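# Move the alphabetically first lettered box into the door tote

## Task

Find the box in this office whose top letter is earliest in the alphabet and set it in the tote beside the door, fully inside with nothing sticking out past the rim. All the other boxes must remain on the desks they started on. The robot must not topple or be left leaning, or the task fails. The result has to hold on its own at the end: it does not count if the robot is what keeps it in place.

## Robot and tools

ROBOT. A Hello Robot Stretch 3 with a single arm. It has a two-wheeled base (0.33 m long, 0.34 m wide), a lift that slides up and down a mast, and a telescoping arm that points out of the robot's RIGHT side. The arm cannot reach forward, so to move the gripper forward or back you drive the base. The base turns in place about the point between its drive wheels, 0.05 m behind the front edge, and it cannot move sideways. With the arm pulled in and the wrist folded, a turn sweeps a circle of radius 0.28 m. A level, unfolded wrist reaches beyond that circle.

FRAMES. The base frame has its origin on the floor between the drive wheels, with x forward, y left and z up. hand_pose is reported in this frame, at the point where the closed fingertips meet. With all wrist joints at zero, that frame's x points up, its y points back along the arm toward the mast, and its z points to the rear. The odometry frame is the base frame as it was at the start of the scene. Heading is positive to the left, from -3.142 to 3.142. Odometry comes from wheel turns only, so wheel slip shows up as travel.

execute_actions. Arguments: actions, a list holding one action or none, and optionally cameras. An empty list only returns the state and images. An action may contain base, joints, or both, plus optional contact_limits. Everything in it starts at once.
- base: use exactly one key. translate_m is a straight-line offset in metres from the base's last reported position, -1 to 1, positive forward. rotate_rad is a turn offset in radians, -3.2 to 3.2, positive to the left (counter-clockwise seen from above).
- joints: absolute targets, keyed by name. lift_m 0 to 1.1 (arm height on the mast). arm_m 0 to 0.52 (extension). wrist_yaw_rad -1.345 to 4.42: 0 points along the arm, positive swings toward the front, 3.0 folds it over the base. wrist_pitch_rad -1.57 to 0.451: 0 is level, negative tips the fingertips down. wrist_roll_rad -2.911 to 2.911: at 0 the fingers sit side by side. gripper_m -0.089 to 0.179: larger is wider, and the real fingertip gap is 0.007 to 0.025 m smaller than the value. head_pan_rad -3.953 to 1.73: 0 faces forward, positive is left, -1.57 looks along the arm. head_tilt_rad -1.53 to 0.419: negative looks down.
- contact_limits: only arm_m, a motor_effort percentage from 1 to 100. The arm's motion stops once its effort reaches that level. Lower values are gentler, but a value too low stops it immediately.
- cameras: a list drawn from head_camera, nav_camera, wrist_camera and all. If it is left out, null or ["all"], you get every camera. [] gives no images.
An unknown key or a value out of range rejects the call, and nothing moves. A joint or base left out of an action may still be driving toward its earlier target. One action runs for at most 15 s.

wait: seconds, from 0 to 10. It sends no commands and returns the same output as an empty execute_actions.

zoom_image: camera, plus region [x0, y0, x1, y1] in pixels measured from the top-left corner, no larger than 504 by 504. It works only on full images from the most recent result.

finished_scene: scene is the number of the current scene. It ends that scene for good and reports whether the task succeeded. The goal must already be met and stable when you call it.

RESULTS. base_status and joint_status give how each motion ended: done, off_target (stopped short and possibly still pushing), contact_stop, time_out or torque_fault. After the last three, the old target is dropped. A base reporting done only means its wheels turned the commanded amount. on_its_own covers anything this call did not command. In it, "held at" is a joint's current target, not its actual position. If a motor's effort at rest is outside its rest range, it is probably pressing on something or carrying weight. motor_effort is in percent, with the peak in brackets; readings are noisy and biased. lidar_m gives 12 distances in 30-degree sectors: the 1st is straight ahead, then counter-clockwise (4th left, 7th behind, 10th right). "-" means nothing was seen. The scan plane is 0.17 m above the floor, so it sees table legs but not tabletops. The robot's own parts can block sectors 5, 6, 9 and 10. wrist_depth_mm (45 to 1000) and head_depth_mm (280 to 4000, rotated sideways) are 7x7 grids of median depth. base_tilt is in degrees, with forward and right positive. turned_by_wheels and turned_by_imu give the turn since the last result. If a result reports a stop, any later execute_actions, wait and finished_scene calls in that same reply are skipped.

GRIPPING. To grasp, command gripper_m below the object's width. To let go, command at least 0.02 above the value where the fingertips touched it. Neither the reading nor done proves you have a hold, so check the images. Squeezing too hard makes the stall guard ease off. To squeeze again, send a different value.

SAFETY. Fold or unfold the wrist only with lift_m between 0.32 and 0.95, wrist_pitch_rad at -0.4 and roll near 0. Once folded, the lift may go down to 0.25. If wrist_yaw_rad is below -0.4, keep the pitch at -0.5 or lower. The base moves fast (0.30 m/s) only when stowed: lift_m below 0.30, arm_m below 0.03 and wrist_yaw_rad above 2.54. Otherwise it is slow. The arm and lift go slack after a contact stop, and a slack lift can sag under load. The base, wrist and head keep pushing into whatever they hit. A wrist servo pushed hard for several seconds shuts off for 10 s. The robot can tip if the arm presses on something solid while the gripper is higher than about 0.45 m, if it presses a second time, if it drives while holding something fixed, or if it catches on furniture (especially when reversing). If tilted, reverse the last move in small steps, free the gripper, and lower lift_m to about 0.2. Avoid dropping things, slamming, and hard pushes. The simulation keeps running while you reply, and loose objects may get nudged now and then.

Each tool is called after ">>>" by a JSON object that holds its "method" and its "body".

## Session

I'll start by looking at the current state.

>>> {"method": "execute_actions", "body": {"actions": []}}

Scene clock: 0.00 s.
base_odometry: x=+0.000 y=+0.000 heading=+0.000 (m, m, rad; odometry frame)
turned_by_wheels: +0.000 (rad since the last result)
turned_by_imu: +0.000 (rad since the last result)
base_tilt: forward=+0.9 right=-0.1 (deg)
lidar_m: 0.80 1.67 1.61 1.34 1.00 0.97 1.01 1.40 1.50 1.06 0.79 0.77
head_depth_mm: 720 717 717 715 714 711 712 / 764 763 763 759 759 757 756 / 814 814 812 811 808 808 808 / 875 869 866 865 869 862 861 / 937 932 932 929 929 926 922 / 2058 2173 2166 2209 2248 2248 2177 / 1940 1932 1956 1968 1982 2006 2002
base_status: not commanded
joint_positions: lift_m=+0.441 arm_m=+0.002 wrist_yaw_rad=+3.114 wrist_pitch_rad=-0.480 wrist_roll_rad=+0.020 gripper_m=+0.037 head_pan_rad=-0.019 head_tilt_rad=-0.014
joint_status: not commanded
motor_effort: left_wheel=+0 right_wheel=+0 lift_m=+20 arm_m=+0 wrist_yaw_rad=+1 wrist_pitch_rad=+4 wrist_roll_rad=+1 gripper_m=+1 head_pan_rad=+1 head_tilt_rad=+1 (%)
hand_pose: x=-0.0152 y=+0.0694 z=+0.4402 quat_wxyz=(+0.179, +0.695, +0.157, +0.678) (m; base frame)
wrist_depth_mm: 762 872 - - - - - / 793 944 - - - - - / 817 - - - - - - / 835 934 - 958 951 936 922 / 793 768 779 779 806 796 767 / 665 656 688 664 680 679 670 / 574 570 579 579 575 581 576
pictures: head_camera (sideways: a quarter turn clockwise sets it upright), nav_camera (sideways: a quarter turn counterclockwise sets it upright), wrist_camera
Images, in order (width x height): head_camera 896x504, nav_camera 672x504, wrist_camera 644x364.

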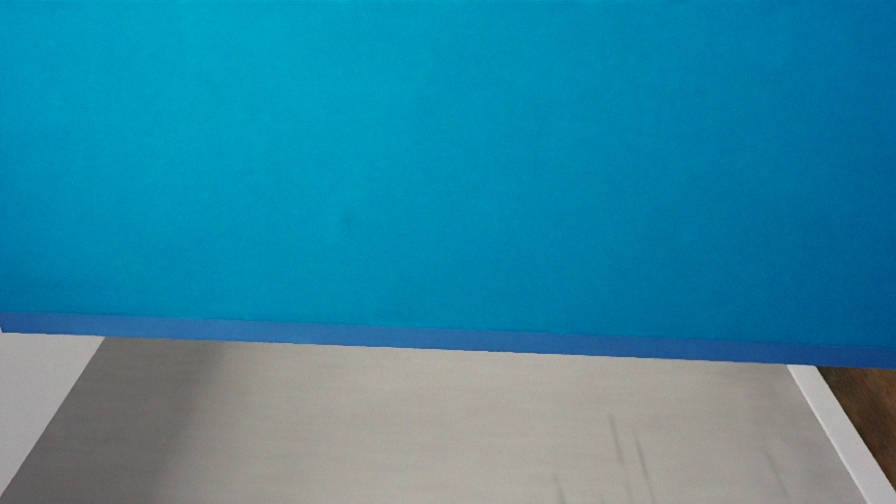

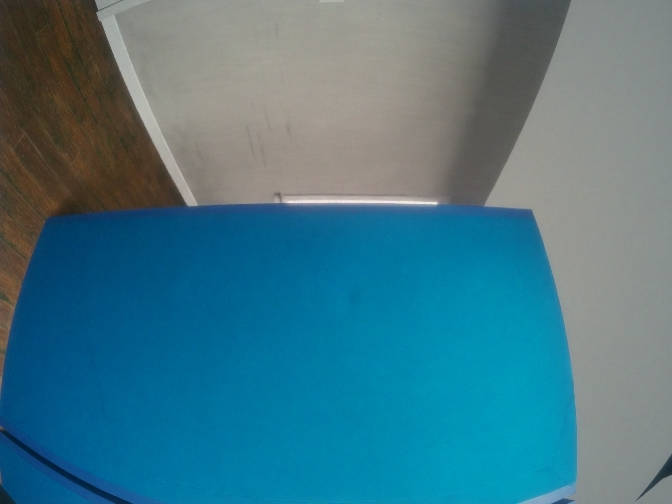

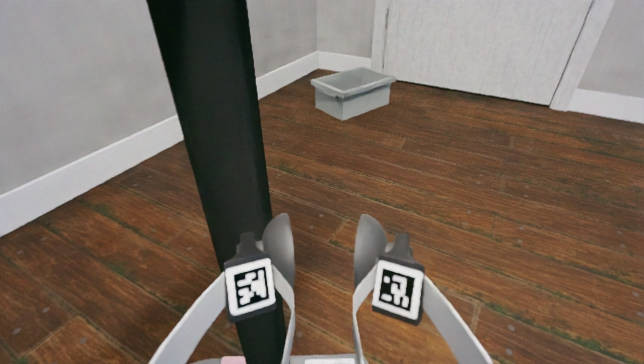

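>>> {"method": "execute_actions", "body": {"actions": [{"joints": {"head_pan_rad": 1.2, "head_tilt_rad": -0.5, "lift_m": 0.27}}], "cameras": ["head_camera", "nav_camera"]}}

>>> {"method": "execute_actions", "body": {"actions": [{"joints": {"head_pan_rad": -1.3, "head_tilt_rad": -0.5}}], "cameras": ["head_camera", "nav_camera"]}}

Scene clock: 5.30 s.
base_odometry: x=+0.000 y=+0.000 heading=+0.000 (m, m, rad; odometry frame)
turned_by_wheels: +0.000 (rad since the last result)
turned_by_imu: +0.001 (rad since the last result)
base_tilt: forward=+0.9 right=-0.3 (deg)
lidar_m: 0.80 1.67 1.60 1.34 1.00 0.97 1.01 1.40 1.50 1.06 0.79 0.76
head_depth_mm: 1315 1415 1529 1673 1833 1651 1363 / 1351 1448 1577 1712 1859 1631 1363 / 1375 1489 1611 1773 1894 1647 1357 / 1383 1531 1649 1809 1946 1619 1357 / 1424 1551 1686 1888 1977 1625 1347 / 1490 1619 1761 1955 2016 1581 1348 / 1524 1646 1781 1906 1896 1618 1346
base_status: not commanded
joint_positions: lift_m=+0.270 arm_m=+0.002 wrist_yaw_rad=+3.114 wrist_pitch_rad=-0.480 wrist_roll_rad=+0.020 gripper_m=+0.037 head_pan_rad=+1.193 head_tilt_rad=-0.494
joint_status: all done
motor_effort: left_wheel=+0(0) right_wheel=+0(0) lift_m=+16(18) arm_m=+0(1) wrist_yaw_rad=+1(0) wrist_pitch_rad=+4(5) wrist_roll_rad=+1(1) gripper_m=+0(0) head_pan_rad=+2(33) head_tilt_rad=-4(33) (%)
hand_pose: x=-0.0152 y=+0.0693 z=+0.2692 quat_wxyz=(+0.180, +0.695, +0.157, +0.678) (m; base frame)
wrist_depth_mm: 756 884 - - - - - / 782 910 - - - - - / 779 857 - 845 865 833 852 / 679 674 - 664 666 667 678 / 559 555 553 545 554 545 543 / 472 495 - - 485 466 468 / - - - - 401 406 406
pictures: head_camera (sideways: a quarter turn clockwise sets it upright), nav_camera (sideways: a quarter turn counterclockwise sets it upright)
Images, in order (width x height): head_camera 896x504, nav_camera 672x504.

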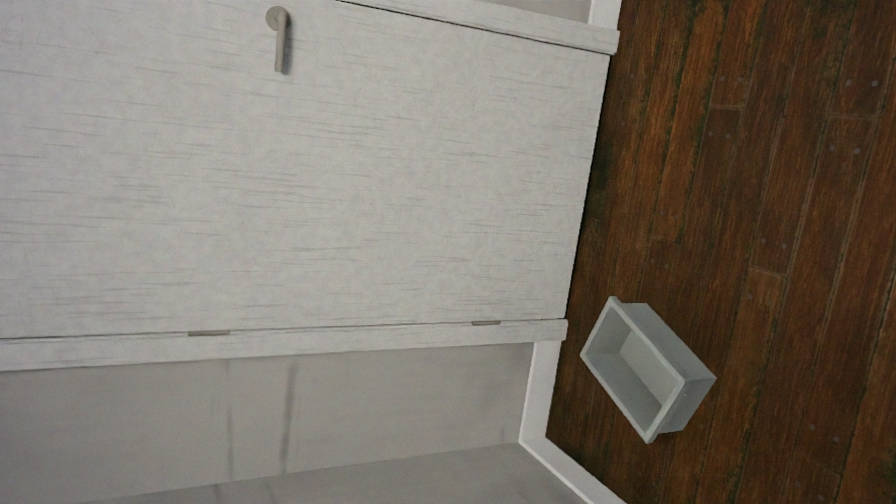

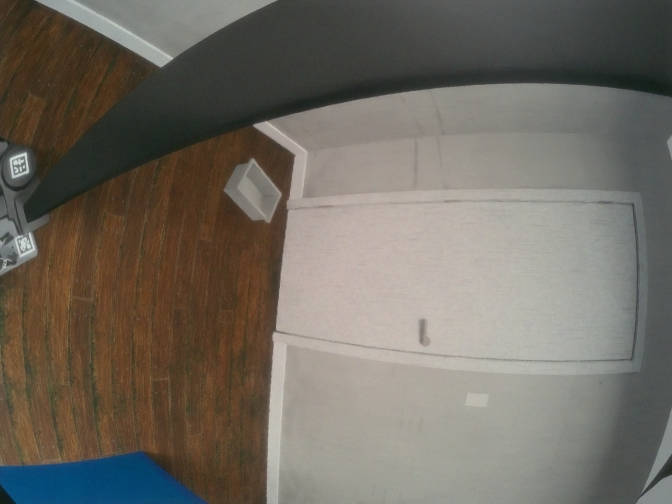

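Scene clock: 6.93 s.
base_odometry: x=+0.000 y=+0.000 heading=+0.000 (m, m, rad; odometry frame)
turned_by_wheels: +0.000 (rad since the last result)
turned_by_imu: +0.000 (rad since the last result)
base_tilt: forward=+1.0 right=-0.3 (deg)
lidar_m: 0.80 1.67 1.60 1.34 1.00 0.96 1.01 1.40 1.50 1.06 0.79 0.76
head_depth_mm: 1036 1153 1295 1483 1738 1638 1359 / 947 1045 1165 1327 1494 1595 1357 / 875 957 1055 1183 1336 1504 1353 / 813 881 964 1073 1196 1348 1351 / 761 820 890 969 1080 1202 1308 / 712 766 824 896 979 1083 1226 / 671 716 774 841 914 998 1108
base_status: not commanded
joint_positions: lift_m=+0.270 arm_m=+0.002 wrist_yaw_rad=+3.114 wrist_pitch_rad=-0.480 wrist_roll_rad=+0.020 gripper_m=+0.037 head_pan_rad=-1.293 head_tilt_rad=-0.494
joint_status: all done
motor_effort: left_wheel=+0(0) right_wheel=+0(0) lift_m=+16(16) arm_m=+1(1) wrist_yaw_rad=+1(1) wrist_pitch_rad=+5(4) wrist_roll_rad=+1(1) gripper_m=+0(1) head_pan_rad=-2(33) head_tilt_rad=-3(4) (%)
hand_pose: x=-0.0152 y=+0.0693 z=+0.2692 quat_wxyz=(+0.180, +0.695, +0.157, +0.678) (m; base frame)
wrist_depth_mm: 767 880 - - - - - / 788 939 - - - - - / 796 871 - 846 854 855 832 / 672 680 - 664 672 665 669 / 557 555 557 548 556 543 540 / 470 505 - - 488 470 469 / - - - - 403 404 401
pictures: head_camera (sideways: a quarter turn clockwise sets it upright), nav_camera (sideways: a quarter turn counterclockwise sets it upright)
Images, in order (width x height): head_camera 896x504, nav_camera 672x504.

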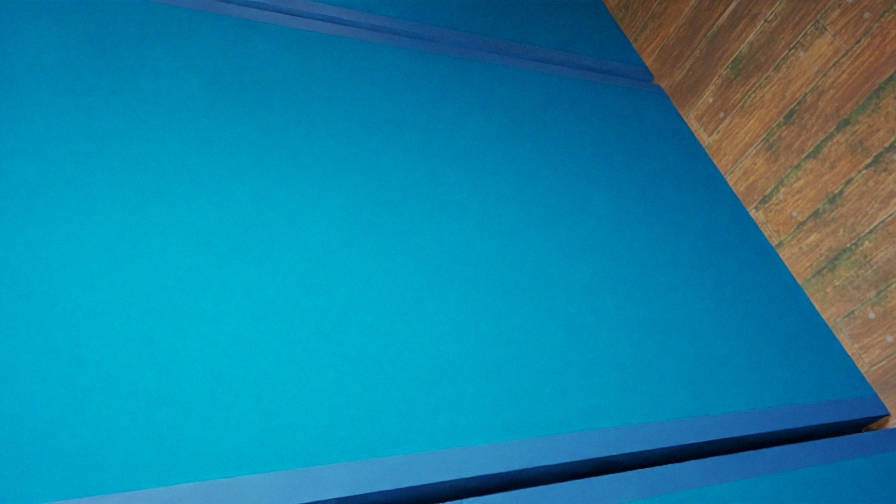

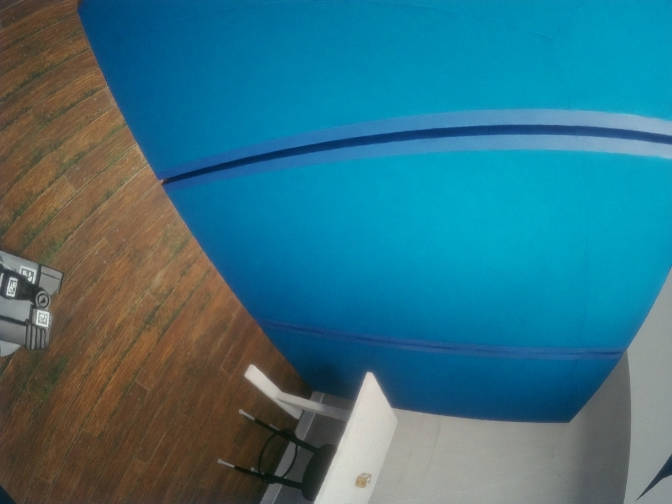

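>>> {"method": "execute_actions", "body": {"actions": [{"joints": {"head_pan_rad": -2.2, "head_tilt_rad": -0.45}}], "cameras": ["head_camera", "nav_camera"]}}

Scene clock: 10.70 s.
base_odometry: x=+0.000 y=+0.000 heading=+0.000 (m, m, rad; odometry frame)
turned_by_wheels: +0.000 (rad since the last result)
turned_by_imu: +0.001 (rad since the last result)
base_tilt: forward=+1.0 right=-0.2 (deg)
lidar_m: 0.80 1.67 1.61 1.34 1.00 0.97 1.01 1.40 1.50 1.06 0.79 0.77
head_depth_mm: 1843 1964 2051 1898 2015 1690 1385 / 1838 1987 2066 2339 2166 1694 1395 / 1840 1977 2048 2343 2154 1699 1383 / 1841 1985 2088 1717 2042 1685 1379 / 1836 1971 2061 1630 2138 1668 1382 / 1845 1975 2037 2338 2045 1663 1382 / 1822 1970 2036 1828 1976 1660 1377
base_status: not commanded
joint_positions: lift_m=+0.270 arm_m=+0.002 wrist_yaw_rad=+3.114 wrist_pitch_rad=-0.480 wrist_roll_rad=+0.020 gripper_m=+0.037 head_pan_rad=-2.193 head_tilt_rad=-0.458
joint_status: all done
motor_effort: left_wheel=+0(0) right_wheel=+1(0) lift_m=+16(16) arm_m=+1(0) wrist_yaw_rad=+0(1) wrist_pitch_rad=+4(4) wrist_roll_rad=+1(1) gripper_m=-1(1) head_pan_rad=-3(32) head_tilt_rad=+3(12) (%)
hand_pose: x=-0.0152 y=+0.0693 z=+0.2692 quat_wxyz=(+0.180, +0.695, +0.157, +0.678) (m; base frame)
wrist_depth_mm: 751 899 - - - - - / 787 955 - - - - - / 780 835 - 842 845 845 862 / 680 656 - 679 671 670 659 / 560 552 556 555 555 549 548 / 474 497 - - 480 470 466 / - - - - 401 408 401
pictures: head_camera (sideways: a quarter turn clockwise sets it upright), nav_camera (sideways: a quarter turn counterclockwise sets it upright)
Images, in order (width x height): head_camera 896x504, nav_camera 672x504.

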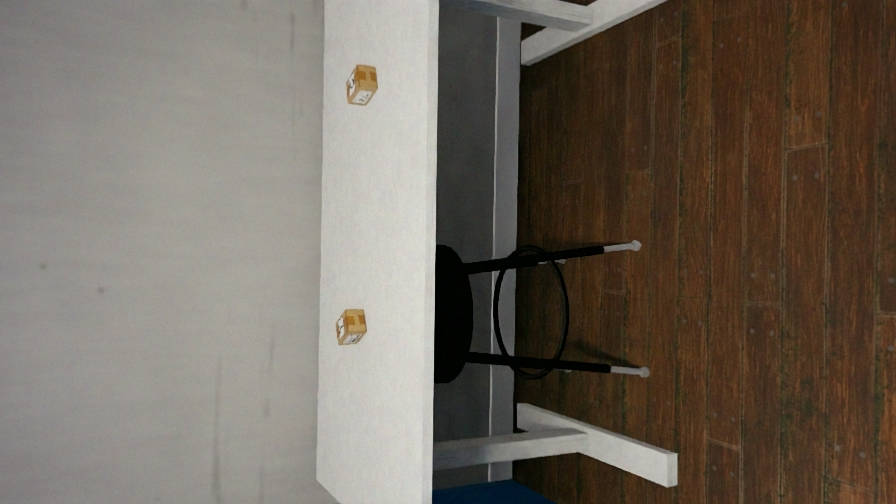

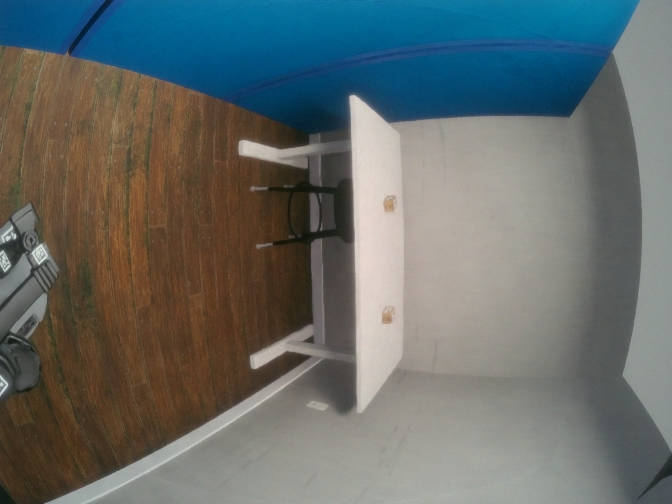

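>>> {"method": "zoom_image", "body": {"camera": "head_camera", "region": [330, 55, 400, 115]}}

>>> {"method": "zoom_image", "body": {"camera": "head_camera", "region": [320, 297, 390, 357]}}

Region (330, 55, 400, 115) of head_camera's 896x504 image, scaled by 7.200, with more detail than that image has; it fills the top 432 rows of this view, and the rest is white.

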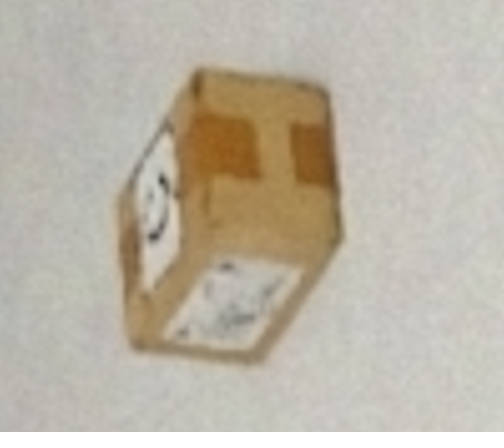

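Region (320, 297, 390, 357) of head_camera's 896x504 image, scaled by 7.200, with more detail than that image has; it fills the top 432 rows of this view, and the rest is white.

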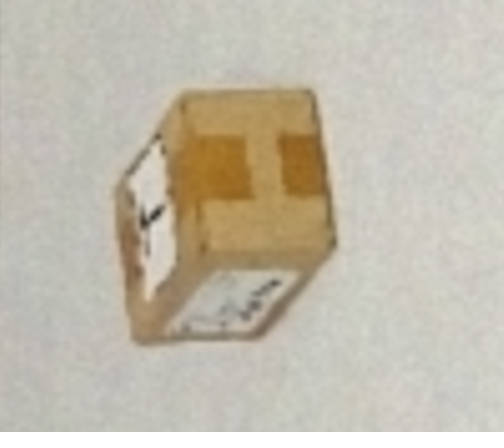

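>>> {"method": "execute_actions", "body": {"actions": [{"base": {"rotate_rad": 1.02}, "joints": {"head_pan_rad": -3.2, "head_tilt_rad": -0.6}}], "cameras": []}}

>>> {"method": "execute_actions", "body": {"actions": [{"base": {"translate_m": -0.6}}], "cameras": ["head_camera", "nav_camera"]}}

Scene clock: 25.70 s.
base_odometry: x=+0.000 y=+0.000 heading=+1.020 (m, m, rad; odometry frame)
turned_by_wheels: +1.020 (rad since the last result)
turned_by_imu: +1.018 (rad since the last result)
base_tilt: forward=+1.0 right=-0.2 (deg)
lidar_m: 1.60 1.39 1.00 0.97 1.00 1.35 1.50 1.10 0.80 0.76 0.79 1.69
head_depth_mm: 1833 1956 1597 2243 1820 1501 1283 / 1846 1954 1601 2348 1831 1510 1276 / 1844 1979 1595 2342 1801 1511 1271 / 1841 1985 1574 2255 1813 1490 1276 / 1867 1996 1620 2159 1807 1497 1267 / 1846 1968 1667 2203 1790 1491 1265 / 1844 1987 1673 2149 1801 1484 1267
base_status: done
joint_positions: lift_m=+0.270 arm_m=+0.002 wrist_yaw_rad=+3.114 wrist_pitch_rad=-0.480 wrist_roll_rad=+0.020 gripper_m=+0.037 head_pan_rad=-3.193 head_tilt_rad=-0.593
joint_status: all done
motor_effort: left_wheel=-2(7) right_wheel=+2(8) lift_m=+16(16) arm_m=+1(1) wrist_yaw_rad=+1(1) wrist_pitch_rad=+4(5) wrist_roll_rad=+1(1) gripper_m=+1(0) head_pan_rad=-2(32) head_tilt_rad=-4(23) (%)
hand_pose: x=-0.0152 y=+0.0693 z=+0.2692 quat_wxyz=(+0.180, +0.695, +0.157, +0.678) (m; base frame)
wrist_depth_mm: 883 868 890 905 906 939 939 / 916 941 - - - - - / 850 862 - 845 849 857 856 / 664 677 - 674 663 666 659 / 551 562 551 550 561 555 542 / 468 487 - - 479 470 465 / - - - - 398 407 405
pictures: none
No camera images: the call's "cameras" was empty. Leave "cameras" out to get every camera's image.

Scene clock: 29.33 s.
base_odometry: x=-0.314 y=-0.511 heading=+1.020 (m, m, rad; odometry frame)
turned_by_wheels: +0.000 (rad since the last result)
turned_by_imu: +0.001 (rad since the last result)
base_tilt: forward=+0.9 right=-0.1 (deg)
lidar_m: 2.20 1.38 1.00 0.96 0.99 1.29 0.91 0.92 0.80 0.77 0.80 1.08
head_depth_mm: 1317 1454 1430 1034 1773 1511 1275 / 1313 1452 1421 1039 1763 1506 1275 / 1313 1454 1430 1034 1792 1491 1280 / 1318 1453 1414 1022 1721 1494 1267 / 1326 1446 1419 1030 1704 1481 1261 / 1322 1451 1398 1016 1658 1461 1267 / 1327 1469 1411 1010 1652 1487 1274
base_status: done
joint_positions: lift_m=+0.270 arm_m=+0.002 wrist_yaw_rad=+3.114 wrist_pitch_rad=-0.480 wrist_roll_rad=+0.020 gripper_m=+0.037 head_pan_rad=-3.193 head_tilt_rad=-0.594
joint_status: not commanded
motor_effort: left_wheel=-2(9) right_wheel=+3(5) lift_m=+17(16) arm_m=+1(0) wrist_yaw_rad=+1(1) wrist_pitch_rad=+5(5) wrist_roll_rad=+1(1) gripper_m=+0(0) head_pan_rad=-2(2) head_tilt_rad=-3(3) (%)
hand_pose: x=-0.0152 y=+0.0693 z=+0.2691 quat_wxyz=(+0.180, +0.695, +0.157, +0.678) (m; base frame)
wrist_depth_mm: 856 852 891 899 902 911 919 / 965 939 - 975 - - - / 852 855 - 838 857 862 856 / 668 685 - 669 663 667 657 / 552 558 551 541 553 544 552 / 469 498 - - 479 463 464 / - - - - 398 407 406
pictures: head_camera (sideways: a quarter turn clockwise sets it upright), nav_camera (sideways: a quarter turn counterclockwise sets it upright)
Images, in order (width x height): head_camera 896x504, nav_camera 672x504.

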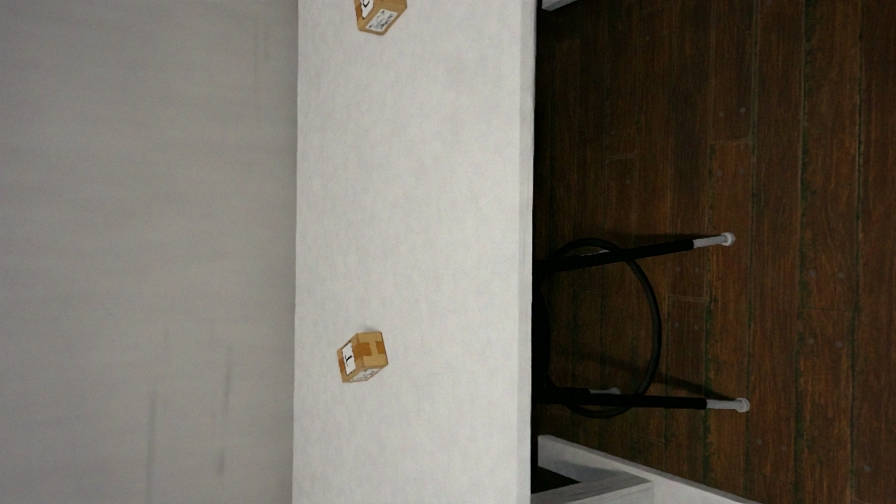

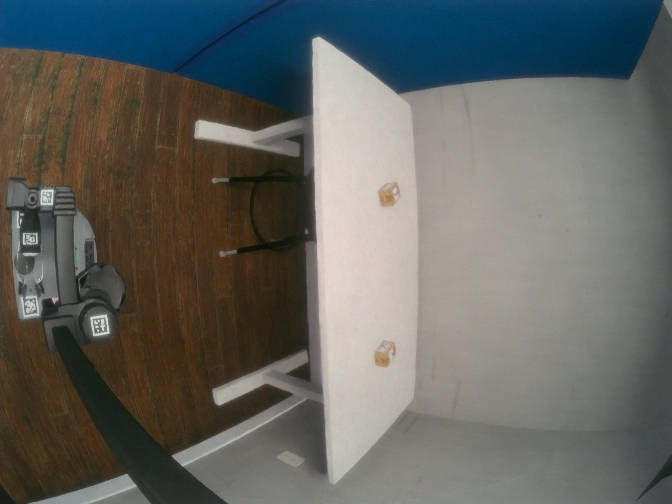

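>>> {"method": "zoom_image", "body": {"camera": "head_camera", "region": [325, 320, 405, 395]}}

>>> {"method": "execute_actions", "body": {"actions": [{"joints": {"head_pan_rad": -3.4}}], "cameras": ["head_camera"]}}

Region (325, 320, 405, 395) of head_camera's 896x504 image, scaled by 6.300, with more detail than that image has; it fills the top 472 rows of this view, and the rest is white.

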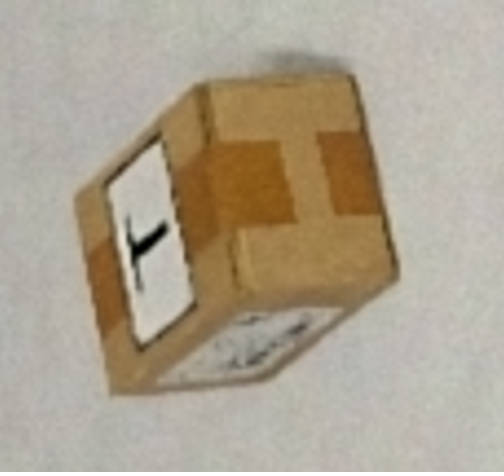

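Scene clock: 32.40 s.
base_odometry: x=-0.314 y=-0.511 heading=+1.020 (m, m, rad; odometry frame)
turned_by_wheels: +0.000 (rad since the last result)
turned_by_imu: +0.000 (rad since the last result)
base_tilt: forward=+0.9 right=-0.1 (deg)
lidar_m: 2.20 1.38 1.00 0.96 0.99 1.29 0.92 0.92 0.80 0.77 0.80 1.09
head_depth_mm: 1424 1571 1436 1080 1665 1492 1272 / 1398 1542 1417 1036 1807 1507 1274 / 1379 1508 1419 1028 1831 1493 1269 / 1347 1474 1411 1029 1762 1501 1264 / 1332 1453 1413 1023 1775 1488 1272 / 1300 1434 1407 1022 1662 1459 1275 / 1277 1390 1388 1017 1644 1496 1263
base_status: not commanded
joint_positions: lift_m=+0.270 arm_m=+0.002 wrist_yaw_rad=+3.114 wrist_pitch_rad=-0.480 wrist_roll_rad=+0.020 gripper_m=+0.037 head_pan_rad=-3.393 head_tilt_rad=-0.594
joint_status: all done
motor_effort: left_wheel=-2(2) right_wheel=+3(3) lift_m=+17(16) arm_m=+0(0) wrist_yaw_rad=+1(1) wrist_pitch_rad=+5(5) wrist_roll_rad=+1(1) gripper_m=+0(1) head_pan_rad=-3(13) head_tilt_rad=-3(4) (%)
hand_pose: x=-0.0152 y=+0.0693 z=+0.2691 quat_wxyz=(+0.180, +0.695, +0.157, +0.678) (m; base frame)
wrist_depth_mm: 873 882 876 900 908 909 936 / 918 936 - 972 - - - / 868 837 - 865 830 838 842 / 678 669 - 661 666 685 672 / 561 561 551 549 559 537 540 / 468 494 - - 481 466 467 / - - - - 397 400 402
pictures: head_camera (sideways: a quarter turn clockwise sets it upright)
Images, in order (width x height): head_camera 896x504.

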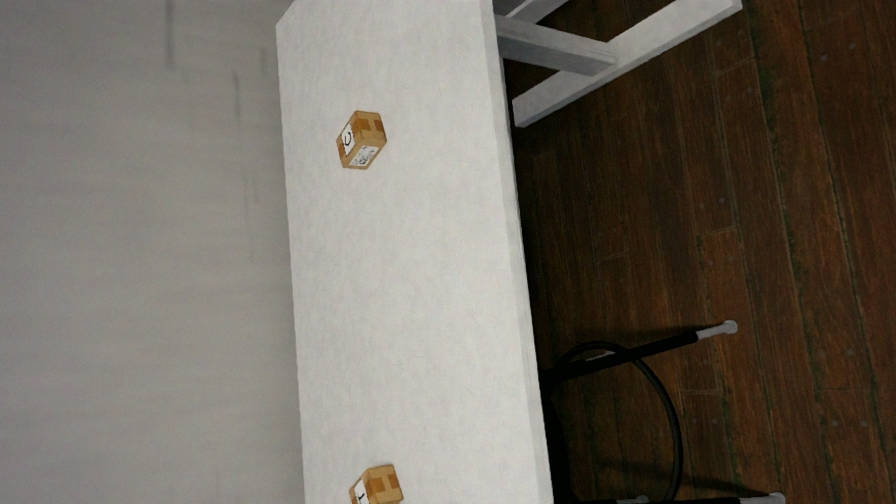

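>>> {"method": "zoom_image", "body": {"camera": "head_camera", "region": [325, 100, 405, 175]}}

Region (325, 100, 405, 175) of head_camera's 896x504 image, scaled by 6.300, with more detail than that image has; it fills the top 472 rows of this view, and the rest is white.

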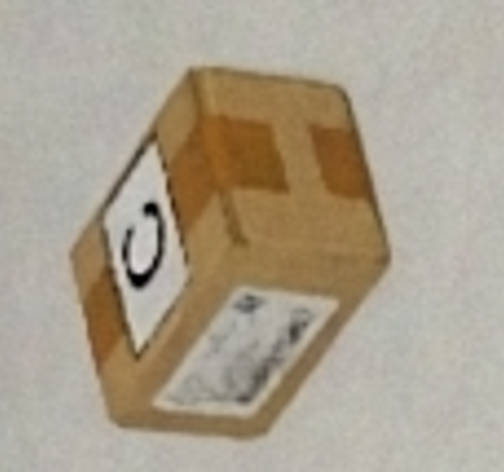

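>>> {"method": "execute_actions", "body": {"actions": [{"base": {"rotate_rad": -0.26}, "joints": {"head_pan_rad": -0.3, "head_tilt_rad": -0.6}}], "cameras": []}}

>>> {"method": "execute_actions", "body": {"actions": [{"base": {"translate_m": 1.0}}], "cameras": ["nav_camera"]}}

>>> {"method": "execute_actions", "body": {"actions": [{"base": {"translate_m": 0.75}, "joints": {"head_pan_rad": -1.5, "head_tilt_rad": -0.45}}], "cameras": ["head_camera", "nav_camera"]}}

Scene clock: 43.33 s.
base_odometry: x=-0.314 y=-0.511 heading=+0.760 (m, m, rad; odometry frame)
turned_by_wheels: -0.260 (rad since the last result)
turned_by_imu: -0.258 (rad since the last result)
base_tilt: forward=+0.9 right=-0.2 (deg)
lidar_m: 2.20 1.95 1.12 0.96 0.96 1.11 0.91 0.92 0.90 0.77 0.77 0.89
head_depth_mm: 906 957 1024 1097 1180 1279 1270 / 1027 1087 1165 1263 1380 1431 1275 / 1161 1255 1361 1501 1652 1488 1263 / 2194 2411 2605 2211 1809 1490 1269 / 2099 2295 2516 2308 1802 1488 1270 / 1983 2170 2380 2269 1809 1490 1265 / 1910 2080 2276 2297 1796 1502 1271
base_status: done
joint_positions: lift_m=+0.270 arm_m=+0.002 wrist_yaw_rad=+3.114 wrist_pitch_rad=-0.480 wrist_roll_rad=+0.020 gripper_m=+0.037 head_pan_rad=-0.307 head_tilt_rad=-0.594
joint_status: all done
motor_effort: left_wheel=+2(8) right_wheel=-2(6) lift_m=+16(17) arm_m=+0(0) wrist_yaw_rad=+0(1) wrist_pitch_rad=+4(5) wrist_roll_rad=+1(1) gripper_m=+1(0) head_pan_rad=+3(33) head_tilt_rad=-4(3) (%)
hand_pose: x=-0.0152 y=+0.0693 z=+0.2691 quat_wxyz=(+0.180, +0.695, +0.157, +0.678) (m; base frame)
wrist_depth_mm: 748 794 879 951 - - - / 809 849 - - - - - / 823 858 - 844 840 844 853 / 663 663 - 660 668 655 670 / 550 554 550 555 558 552 556 / 469 496 - - 479 467 467 / - - - - 399 401 405
pictures: none
No camera images: the call's "cameras" was empty. Leave "cameras" out to get every camera's image.

Scene clock: 48.33 s.
base_odometry: x=+0.411 y=+0.178 heading=+0.760 (m, m, rad; odometry frame)
turned_by_wheels: +0.000 (rad since the last result)
turned_by_imu: -0.001 (rad since the last result)
base_tilt: forward=+0.9 right=-0.3 (deg)
lidar_m: 1.27 1.23 1.42 1.22 1.23 1.41 1.89 1.04 0.59 0.51 0.51 0.59
head_depth_mm: 1441 1612 1818 2102 1841 1506 1235 / 1353 1526 1698 1962 1836 1494 1275 / 1297 1424 1610 1825 1816 1503 1269 / 1237 1358 1494 1701 1800 1487 1265 / 1170 1273 1415 1572 1735 1477 1265 / 1120 1220 1322 1493 1643 1492 1267 / 1068 1156 1269 1389 1569 1494 1262
base_status: done
joint_positions: lift_m=+0.270 arm_m=+0.002 wrist_yaw_rad=+3.114 wrist_pitch_rad=-0.480 wrist_roll_rad=+0.020 gripper_m=+0.037 head_pan_rad=-0.307 head_tilt_rad=-0.594
joint_status: not commanded
motor_effort: left_wheel=+2(10) right_wheel=-2(5) lift_m=+17(17) arm_m=+1(0) wrist_yaw_rad=+1(1) wrist_pitch_rad=+4(5) wrist_roll_rad=+1(1) gripper_m=-1(1) head_pan_rad=+3(3) head_tilt_rad=-4(3) (%)
hand_pose: x=-0.0152 y=+0.0693 z=+0.2691 quat_wxyz=(+0.180, +0.695, +0.157, +0.678) (m; base frame)
wrist_depth_mm: 940 - - - - - - / - - - - - - - / 853 862 - 851 860 845 833 / 680 673 - 660 673 659 665 / 556 547 550 558 562 546 546 / 466 489 - - 483 465 464 / - - - - 398 402 404
pictures: nav_camera (sideways: a quarter turn counterclockwise sets it upright)
Images, in order (width x height): nav_camera 672x504.

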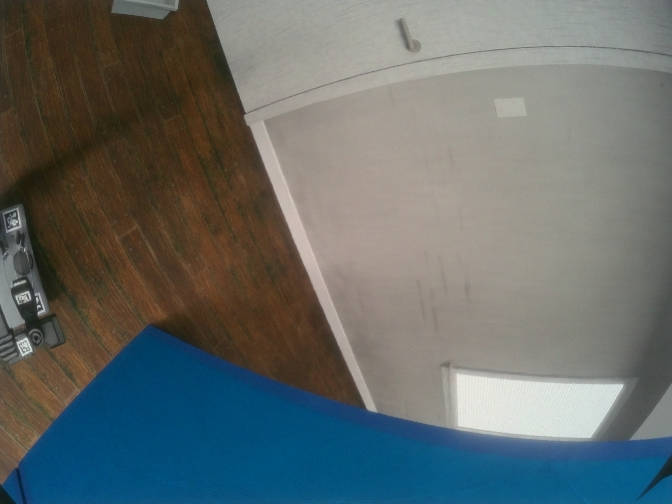

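Scene clock: 52.70 s.
base_odometry: x=+0.954 y=+0.694 heading=+0.760 (m, m, rad; odometry frame)
turned_by_wheels: +0.000 (rad since the last result)
turned_by_imu: +0.000 (rad since the last result)
base_tilt: forward=+1.0 right=-0.3 (deg)
lidar_m: 0.55 0.55 0.61 1.04 1.42 1.64 2.56 0.63 0.52 0.82 1.12 0.64
head_depth_mm: 2988 3258 3556 2928 2077 984 1004 / 3010 3195 3497 2967 2148 1679 1387 / 2952 3161 3470 2899 2156 1689 1384 / 2950 3121 3331 2925 2107 1671 1389 / 2859 3127 3383 2935 2113 1664 1384 / 2903 3070 3323 2958 2132 1656 1387 / 2795 2960 2980 2584 2108 1661 1371
base_status: done
joint_positions: lift_m=+0.270 arm_m=+0.002 wrist_yaw_rad=+3.114 wrist_pitch_rad=-0.481 wrist_roll_rad=+0.020 gripper_m=+0.037 head_pan_rad=-1.493 head_tilt_rad=-0.458
joint_status: all done
motor_effort: left_wheel=+2(10) right_wheel=-2(5) lift_m=+16(16) arm_m=+0(0) wrist_yaw_rad=+0(1) wrist_pitch_rad=+5(5) wrist_roll_rad=+1(1) gripper_m=+0(0) head_pan_rad=-3(30) head_tilt_rad=+4(19) (%)
hand_pose: x=-0.0152 y=+0.0693 z=+0.2691 quat_wxyz=(+0.180, +0.695, +0.157, +0.678) (m; base frame)
wrist_depth_mm: - - - - 907 632 483 / - - - - 956 650 499 / 847 861 - 846 834 678 500 / 673 657 - 667 660 637 506 / 554 552 547 551 551 548 523 / 470 506 - - 484 463 465 / - - - - 401 404 407
pictures: head_camera (sideways: a quarter turn clockwise sets it upright), nav_camera (sideways: a quarter turn counterclockwise sets it upright)
Images, in order (width x height): head_camera 896x504, nav_camera 672x504.

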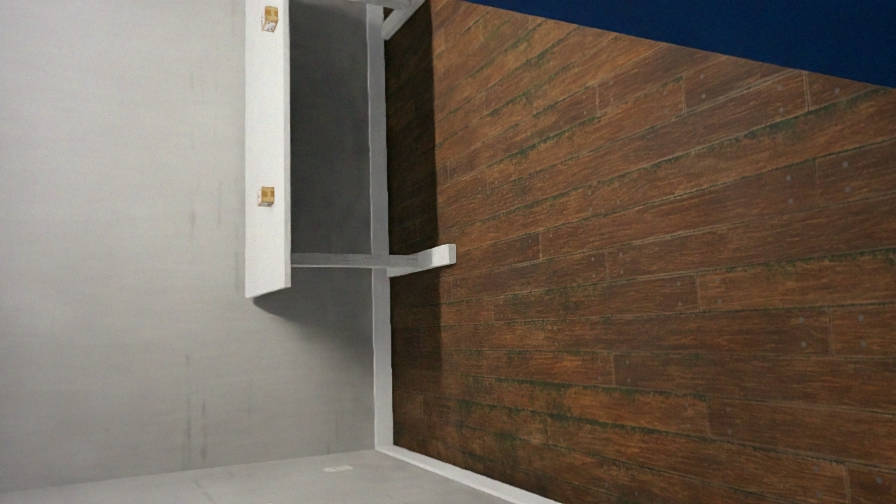

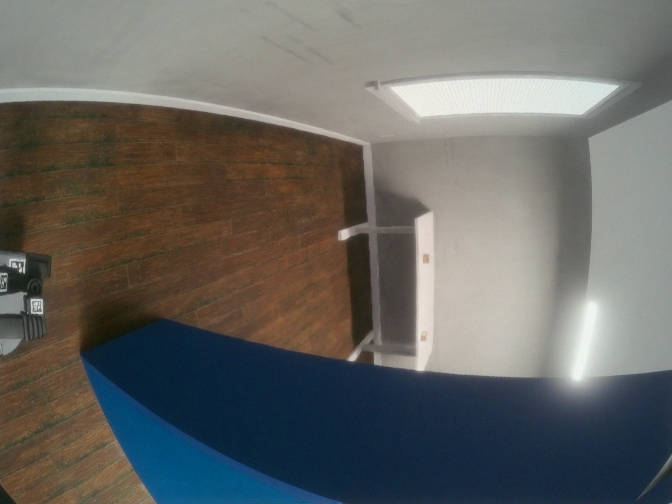

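>>> {"method": "execute_actions", "body": {"actions": [{"base": {"rotate_rad": -1.31}, "joints": {"head_pan_rad": -0.3, "head_tilt_rad": -0.45}}], "cameras": []}}

>>> {"method": "execute_actions", "body": {"actions": [{"base": {"translate_m": 1.0}, "joints": {"head_pan_rad": -0.9, "head_tilt_rad": -0.45}}], "cameras": ["head_camera", "nav_camera"]}}

Scene clock: 59.17 s.
base_odometry: x=+0.954 y=+0.694 heading=-0.550 (m, m, rad; odometry frame)
turned_by_wheels: -1.310 (rad since the last result)
turned_by_imu: -1.305 (rad since the last result)
base_tilt: forward=+0.8 right=-0.3 (deg)
lidar_m: 2.11 0.78 0.57 0.55 0.57 0.75 1.42 1.48 2.02 1.20 0.52 0.59
head_depth_mm: 3087 724 745 767 791 813 842 / 3147 3277 3541 2978 1973 1031 1072 / 3031 3198 3514 2912 2165 1695 1392 / 2985 3177 3403 2941 2151 1667 1391 / 2941 3105 3332 2861 2130 1674 1379 / 2805 3068 3347 2895 2112 1658 1378 / 2776 2974 3225 2903 2113 1651 1383
base_status: done
joint_positions: lift_m=+0.270 arm_m=+0.002 wrist_yaw_rad=+3.114 wrist_pitch_rad=-0.481 wrist_roll_rad=+0.020 gripper_m=+0.037 head_pan_rad=-0.307 head_tilt_rad=-0.458
joint_status: all done
motor_effort: left_wheel=+2(10) right_wheel=-2(9) lift_m=+16(17) arm_m=+0(0) wrist_yaw_rad=+1(1) wrist_pitch_rad=+5(5) wrist_roll_rad=+1(1) gripper_m=+0(0) head_pan_rad=+3(31) head_tilt_rad=+4(6) (%)
hand_pose: x=-0.0152 y=+0.0693 z=+0.2691 quat_wxyz=(+0.180, +0.695, +0.157, +0.678) (m; base frame)
wrist_depth_mm: 504 505 532 528 535 540 542 / 555 555 - 571 589 595 591 / 592 606 - 637 640 651 657 / 640 642 - 665 675 677 667 / 552 558 551 551 561 549 551 / 469 501 - - 480 471 472 / - - - - 403 404 407
pictures: none
No camera images: the call's "cameras" was empty. Leave "cameras" out to get every camera's image.

Scene clock: 64.17 s.
base_odometry: x=+1.807 y=+0.172 heading=-0.550 (m, m, rad; odometry frame)
turned_by_wheels: +0.000 (rad since the last result)
turned_by_imu: -0.001 (rad since the last result)
base_tilt: forward=+1.1 right=-0.1 (deg)
lidar_m: 1.91 0.78 0.57 0.55 0.57 0.78 2.07 0.59 0.47 1.31 3.04 2.42
head_depth_mm: 3034 3152 3387 2991 2192 1700 1406 / 3272 3497 3709 2970 2142 1675 1383 / 3259 3458 3832 2923 2133 1689 1396 / 2938 3198 3547 2926 2147 1681 1379 / 2672 2840 2511 2663 2113 1670 1393 / 2507 2644 2432 2838 2117 1662 1371 / 2320 2440 2231 2676 2104 1660 1378
base_status: done
joint_positions: lift_m=+0.270 arm_m=+0.002 wrist_yaw_rad=+3.114 wrist_pitch_rad=-0.481 wrist_roll_rad=+0.020 gripper_m=+0.037 head_pan_rad=-0.893 head_tilt_rad=-0.458
joint_status: all done
motor_effort: left_wheel=+3(9) right_wheel=-2(5) lift_m=+17(17) arm_m=+0(1) wrist_yaw_rad=+1(1) wrist_pitch_rad=+5(5) wrist_roll_rad=+1(1) gripper_m=-1(0) head_pan_rad=-3(26) head_tilt_rad=+4(5) (%)
hand_pose: x=-0.0152 y=+0.0693 z=+0.2691 quat_wxyz=(+0.180, +0.695, +0.157, +0.678) (m; base frame)
wrist_depth_mm: 518 524 526 538 536 537 545 / 567 570 - 583 580 590 595 / 615 622 - 633 630 649 641 / 640 645 - 658 674 657 658 / 548 548 545 556 558 542 547 / 472 500 - - 483 464 462 / - - - - 400 408 404
pictures: head_camera (sideways: a quarter turn clockwise sets it upright), nav_camera (sideways: a quarter turn counterclockwise sets it upright)
Images, in order (width x height): head_camera 896x504, nav_camera 672x504.

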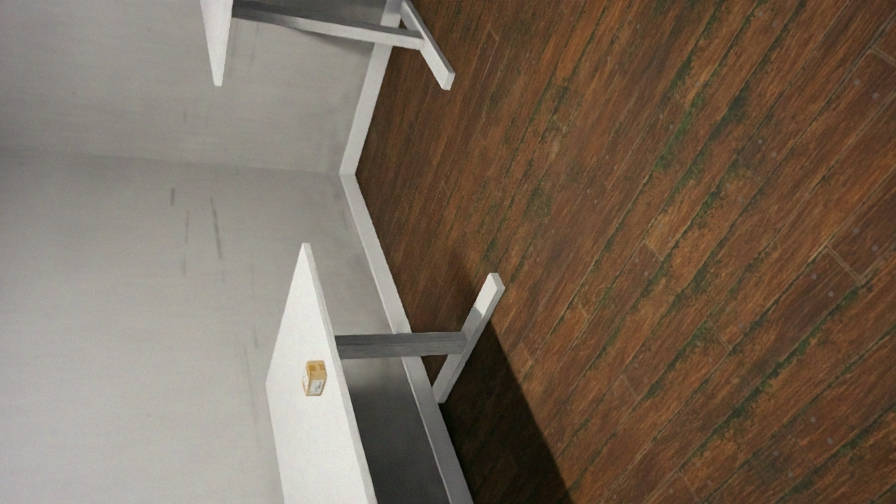

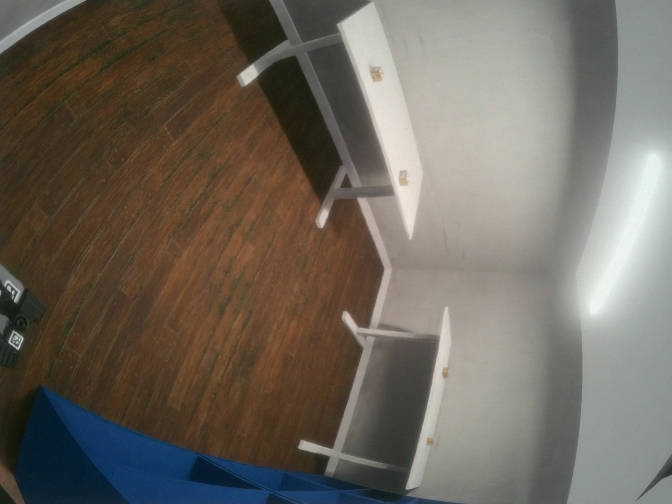

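>>> {"method": "execute_actions", "body": {"actions": [{"base": {"rotate_rad": -0.95}, "joints": {"head_pan_rad": 0.9, "head_tilt_rad": -0.45}}], "cameras": []}}

>>> {"method": "execute_actions", "body": {"actions": [{"base": {"translate_m": 1.0}}], "cameras": ["head_camera", "nav_camera"]}}

Scene clock: 71.57 s.
base_odometry: x=+1.807 y=+0.172 heading=-1.500 (m, m, rad; odometry frame)
turned_by_wheels: -0.950 (rad since the last result)
turned_by_imu: -0.946 (rad since the last result)
base_tilt: forward=+0.8 right=-0.1 (deg)
lidar_m: 2.44 1.91 1.53 0.70 0.55 0.55 0.59 0.87 2.41 0.54 0.47 2.23
head_depth_mm: 1993 2162 2149 2558 2159 1695 1395 / 1996 2155 2127 2518 2144 1690 1394 / 2000 2161 2282 2514 2132 1686 1382 / 1998 2158 2350 2531 2118 1685 1377 / 2011 2162 2352 2529 2127 1684 1384 / 2016 2152 2281 2516 2137 1684 1385 / 1649 1643 1681 1710 1749 1612 1378
base_status: done
joint_positions: lift_m=+0.270 arm_m=+0.002 wrist_yaw_rad=+3.114 wrist_pitch_rad=-0.481 wrist_roll_rad=+0.020 gripper_m=+0.037 head_pan_rad=+0.893 head_tilt_rad=-0.457
joint_status: all done
motor_effort: left_wheel=+3(8) right_wheel=-2(8) lift_m=+16(17) arm_m=+0(0) wrist_yaw_rad=+1(1) wrist_pitch_rad=+5(5) wrist_roll_rad=+1(1) gripper_m=-1(1) head_pan_rad=+2(33) head_tilt_rad=+5(0) (%)
hand_pose: x=-0.0152 y=+0.0693 z=+0.2691 quat_wxyz=(+0.180, +0.695, +0.157, +0.678) (m; base frame)
wrist_depth_mm: 424 494 714 884 - - - / 444 528 - 946 - - - / 465 560 - 843 841 860 857 / 484 581 - 657 670 659 659 / 496 550 552 553 559 559 543 / 469 496 - - 481 464 464 / - - - - 398 405 401
pictures: none
No camera images: the call's "cameras" was empty. Leave "cameras" out to get every camera's image.

Scene clock: 76.57 s.
base_odometry: x=+1.878 y=-0.825 heading=-1.499 (m, m, rad; odometry frame)
turned_by_wheels: +0.000 (rad since the last result)
turned_by_imu: -0.001 (rad since the last result)
base_tilt: forward=+0.9 right=-0.2 (deg)
lidar_m: 2.27 1.50 1.38 1.75 1.36 1.35 1.45 0.88 1.26 0.94 1.64 2.07
head_depth_mm: 1493 1616 1716 1322 2009 1699 1405 / 1489 1597 1710 1317 1981 1696 1397 / 1488 1613 1721 1313 2045 1691 1390 / 1510 1604 1724 1322 2030 1682 1381 / 1499 1617 1725 1296 2043 1674 1384 / 1505 1628 1729 1253 2050 1674 1394 / 1504 1619 1737 1291 1659 1640 1378
base_status: done
joint_positions: lift_m=+0.270 arm_m=+0.002 wrist_yaw_rad=+3.114 wrist_pitch_rad=-0.481 wrist_roll_rad=+0.020 gripper_m=+0.037 head_pan_rad=+0.893 head_tilt_rad=-0.457
joint_status: not commanded
motor_effort: left_wheel=+2(10) right_wheel=-2(4) lift_m=+16(17) arm_m=+0(0) wrist_yaw_rad=+1(0) wrist_pitch_rad=+5(5) wrist_roll_rad=+1(1) gripper_m=+0(0) head_pan_rad=+1(3) head_tilt_rad=+4(3) (%)
hand_pose: x=-0.0152 y=+0.0693 z=+0.2691 quat_wxyz=(+0.180, +0.695, +0.157, +0.678) (m; base frame)
wrist_depth_mm: - - - - - - - / - - - - - - - / 861 851 - 836 850 842 844 / 668 671 - 668 667 650 660 / 555 557 554 555 566 547 543 / 463 497 - - 477 471 462 / - - - - 400 408 399
pictures: head_camera (sideways: a quarter turn clockwise sets it upright), nav_camera (sideways: a quarter turn counterclockwise sets it upright)
Images, in order (width x height): head_camera 896x504, nav_camera 672x504.

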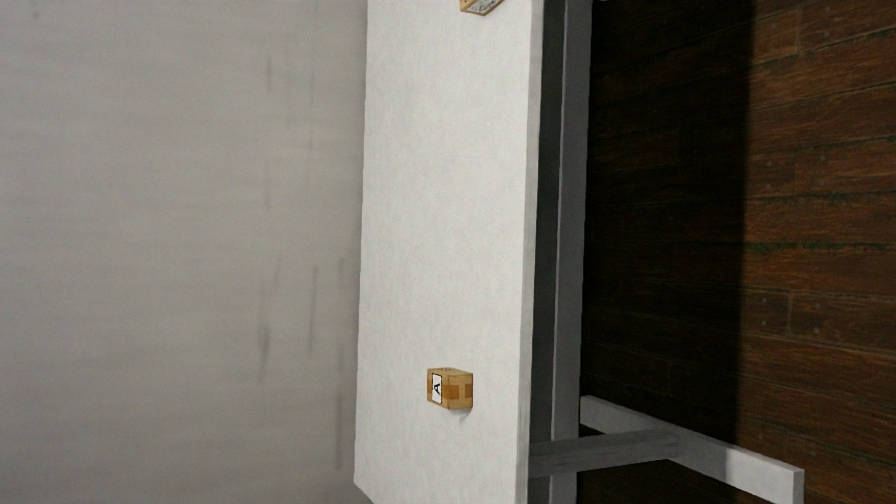

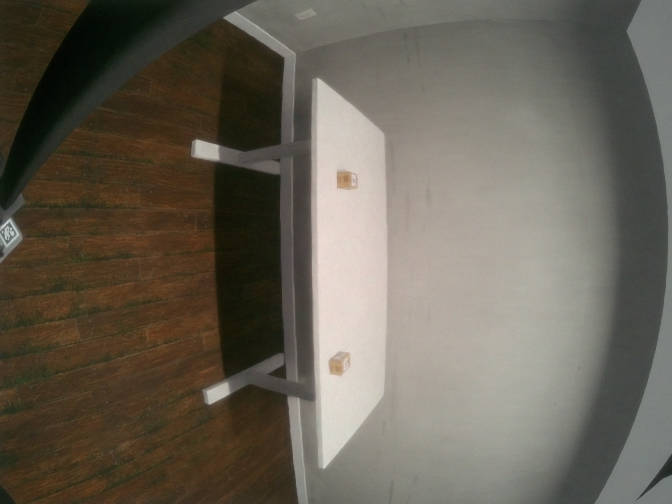

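>>> {"method": "zoom_image", "body": {"camera": "head_camera", "region": [410, 350, 490, 425]}}

Region (410, 350, 490, 425) of head_camera's 896x504 image, scaled by 6.300, with more detail than that image has; it fills the top 472 rows of this view, and the rest is white.

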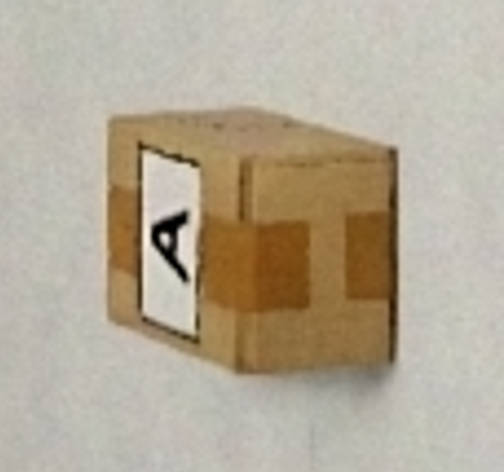

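>>> {"method": "execute_actions", "body": {"actions": [{"base": {"rotate_rad": 1.247}, "joints": {"head_pan_rad": -0.2, "head_tilt_rad": -0.7, "wrist_pitch_rad": -0.4}}], "cameras": []}}

>>> {"method": "execute_actions", "body": {"actions": [{"base": {"translate_m": 0.648}, "joints": {"lift_m": 0.94, "head_tilt_rad": -0.85}}], "cameras": ["head_camera", "nav_camera"]}}

Scene clock: 124.10 s.
base_odometry: x=+1.878 y=-0.825 heading=-0.253 (m, m, rad; odometry frame)
turned_by_wheels: +1.247 (rad since the last result)
turned_by_imu: +1.244 (rad since the last result)
base_tilt: forward=+1.0 right=+0.1 (deg)
lidar_m: 1.38 1.53 1.35 1.35 1.59 0.88 0.95 0.96 1.72 2.07 1.50 1.75
head_depth_mm: 1465 1564 1155 1985 1659 1399 1211 / 1497 1581 1149 2003 1652 1397 1209 / 1528 1614 1196 2015 1657 1402 1211 / 1541 1603 1190 1996 1646 1389 1210 / 1571 1587 1190 1901 1648 1397 1206 / 1626 1697 1244 1989 1614 1392 1204 / 1626 1818 1301 1967 1628 1387 1203
base_status: done
joint_positions: lift_m=+0.270 arm_m=+0.002 wrist_yaw_rad=+3.114 wrist_pitch_rad=-0.421 wrist_roll_rad=+0.020 gripper_m=+0.037 head_pan_rad=-0.193 head_tilt_rad=-0.692
joint_status: all done
motor_effort: left_wheel=-2(8) right_wheel=+2(9) lift_m=+17(17) arm_m=+0(0) wrist_yaw_rad=+1(1) wrist_pitch_rad=+6(8) wrist_roll_rad=+1(1) gripper_m=+0(0) head_pan_rad=-2(33) head_tilt_rad=-5(25) (%)
hand_pose: x=-0.0150 y=+0.0772 z=+0.2823 quat_wxyz=(+0.159, +0.700, +0.137, +0.683) (m; base frame)
wrist_depth_mm: - - - - - - - / - - - - - - - / - - - - - - - / 740 742 - 741 748 742 737 / 593 596 - 594 605 592 604 / 499 501 - 514 515 492 495 / 441 - - - 417 426 426
pictures: none
No camera images: the call's "cameras" was empty. Leave "cameras" out to get every camera's image.

Scene clock: 131.10 s.
base_odometry: x=+2.506 y=-0.987 heading=-0.253 (m, m, rad; odometry frame)
turned_by_wheels: +0.000 (rad since the last result)
turned_by_imu: +0.000 (rad since the last result)
base_tilt: forward=+1.0 right=-0.1 (deg)
lidar_m: 0.74 1.32 1.16 1.16 1.37 1.44 1.58 2.15 2.15 2.14 1.16 1.14
head_depth_mm: 984 1076 903 754 646 1274 1152 / 1000 1084 903 754 648 1276 1150 / 1011 1099 906 733 647 1293 1152 / 1028 1110 902 720 661 1295 1157 / 1050 1121 905 755 664 1274 1155 / 1063 1161 907 755 672 1277 1152 / 1086 1257 928 756 689 1296 1151
base_status: done
joint_positions: lift_m=+0.940 arm_m=+0.002 wrist_yaw_rad=+3.114 wrist_pitch_rad=-0.419 wrist_roll_rad=+0.020 gripper_m=+0.037 head_pan_rad=-0.193 head_tilt_rad=-0.841
joint_status: all done
motor_effort: left_wheel=-2(9) right_wheel=+2(9) lift_m=+23(24) arm_m=+0(0) wrist_yaw_rad=+1(0) wrist_pitch_rad=+6(6) wrist_roll_rad=+1(1) gripper_m=+0(1) head_pan_rad=-3(3) head_tilt_rad=-4(24) (%)
hand_pose: x=-0.0150 y=+0.0774 z=+0.9522 quat_wxyz=(+0.158, +0.700, +0.136, +0.683) (m; base frame)
wrist_depth_mm: - - - - - - 918 / - - - - - - - / - - - - - - - / - - - - - - - / - - - - - - - / - - - - - - - / - - - - - - -
pictures: head_camera (sideways: a quarter turn clockwise sets it upright), nav_camera (sideways: a quarter turn counterclockwise sets it upright)
Images, in order (width x height): head_camera 896x504, nav_camera 672x504.

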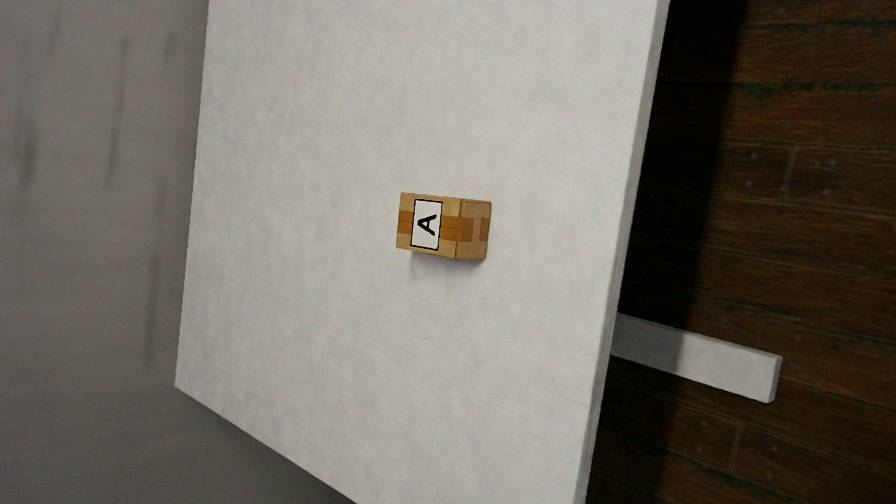

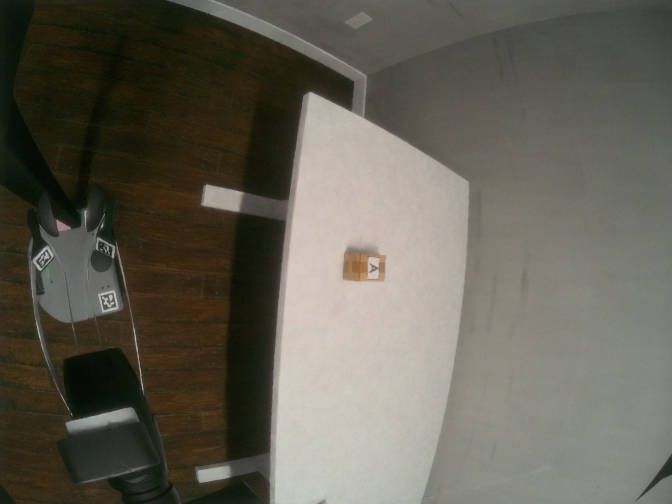

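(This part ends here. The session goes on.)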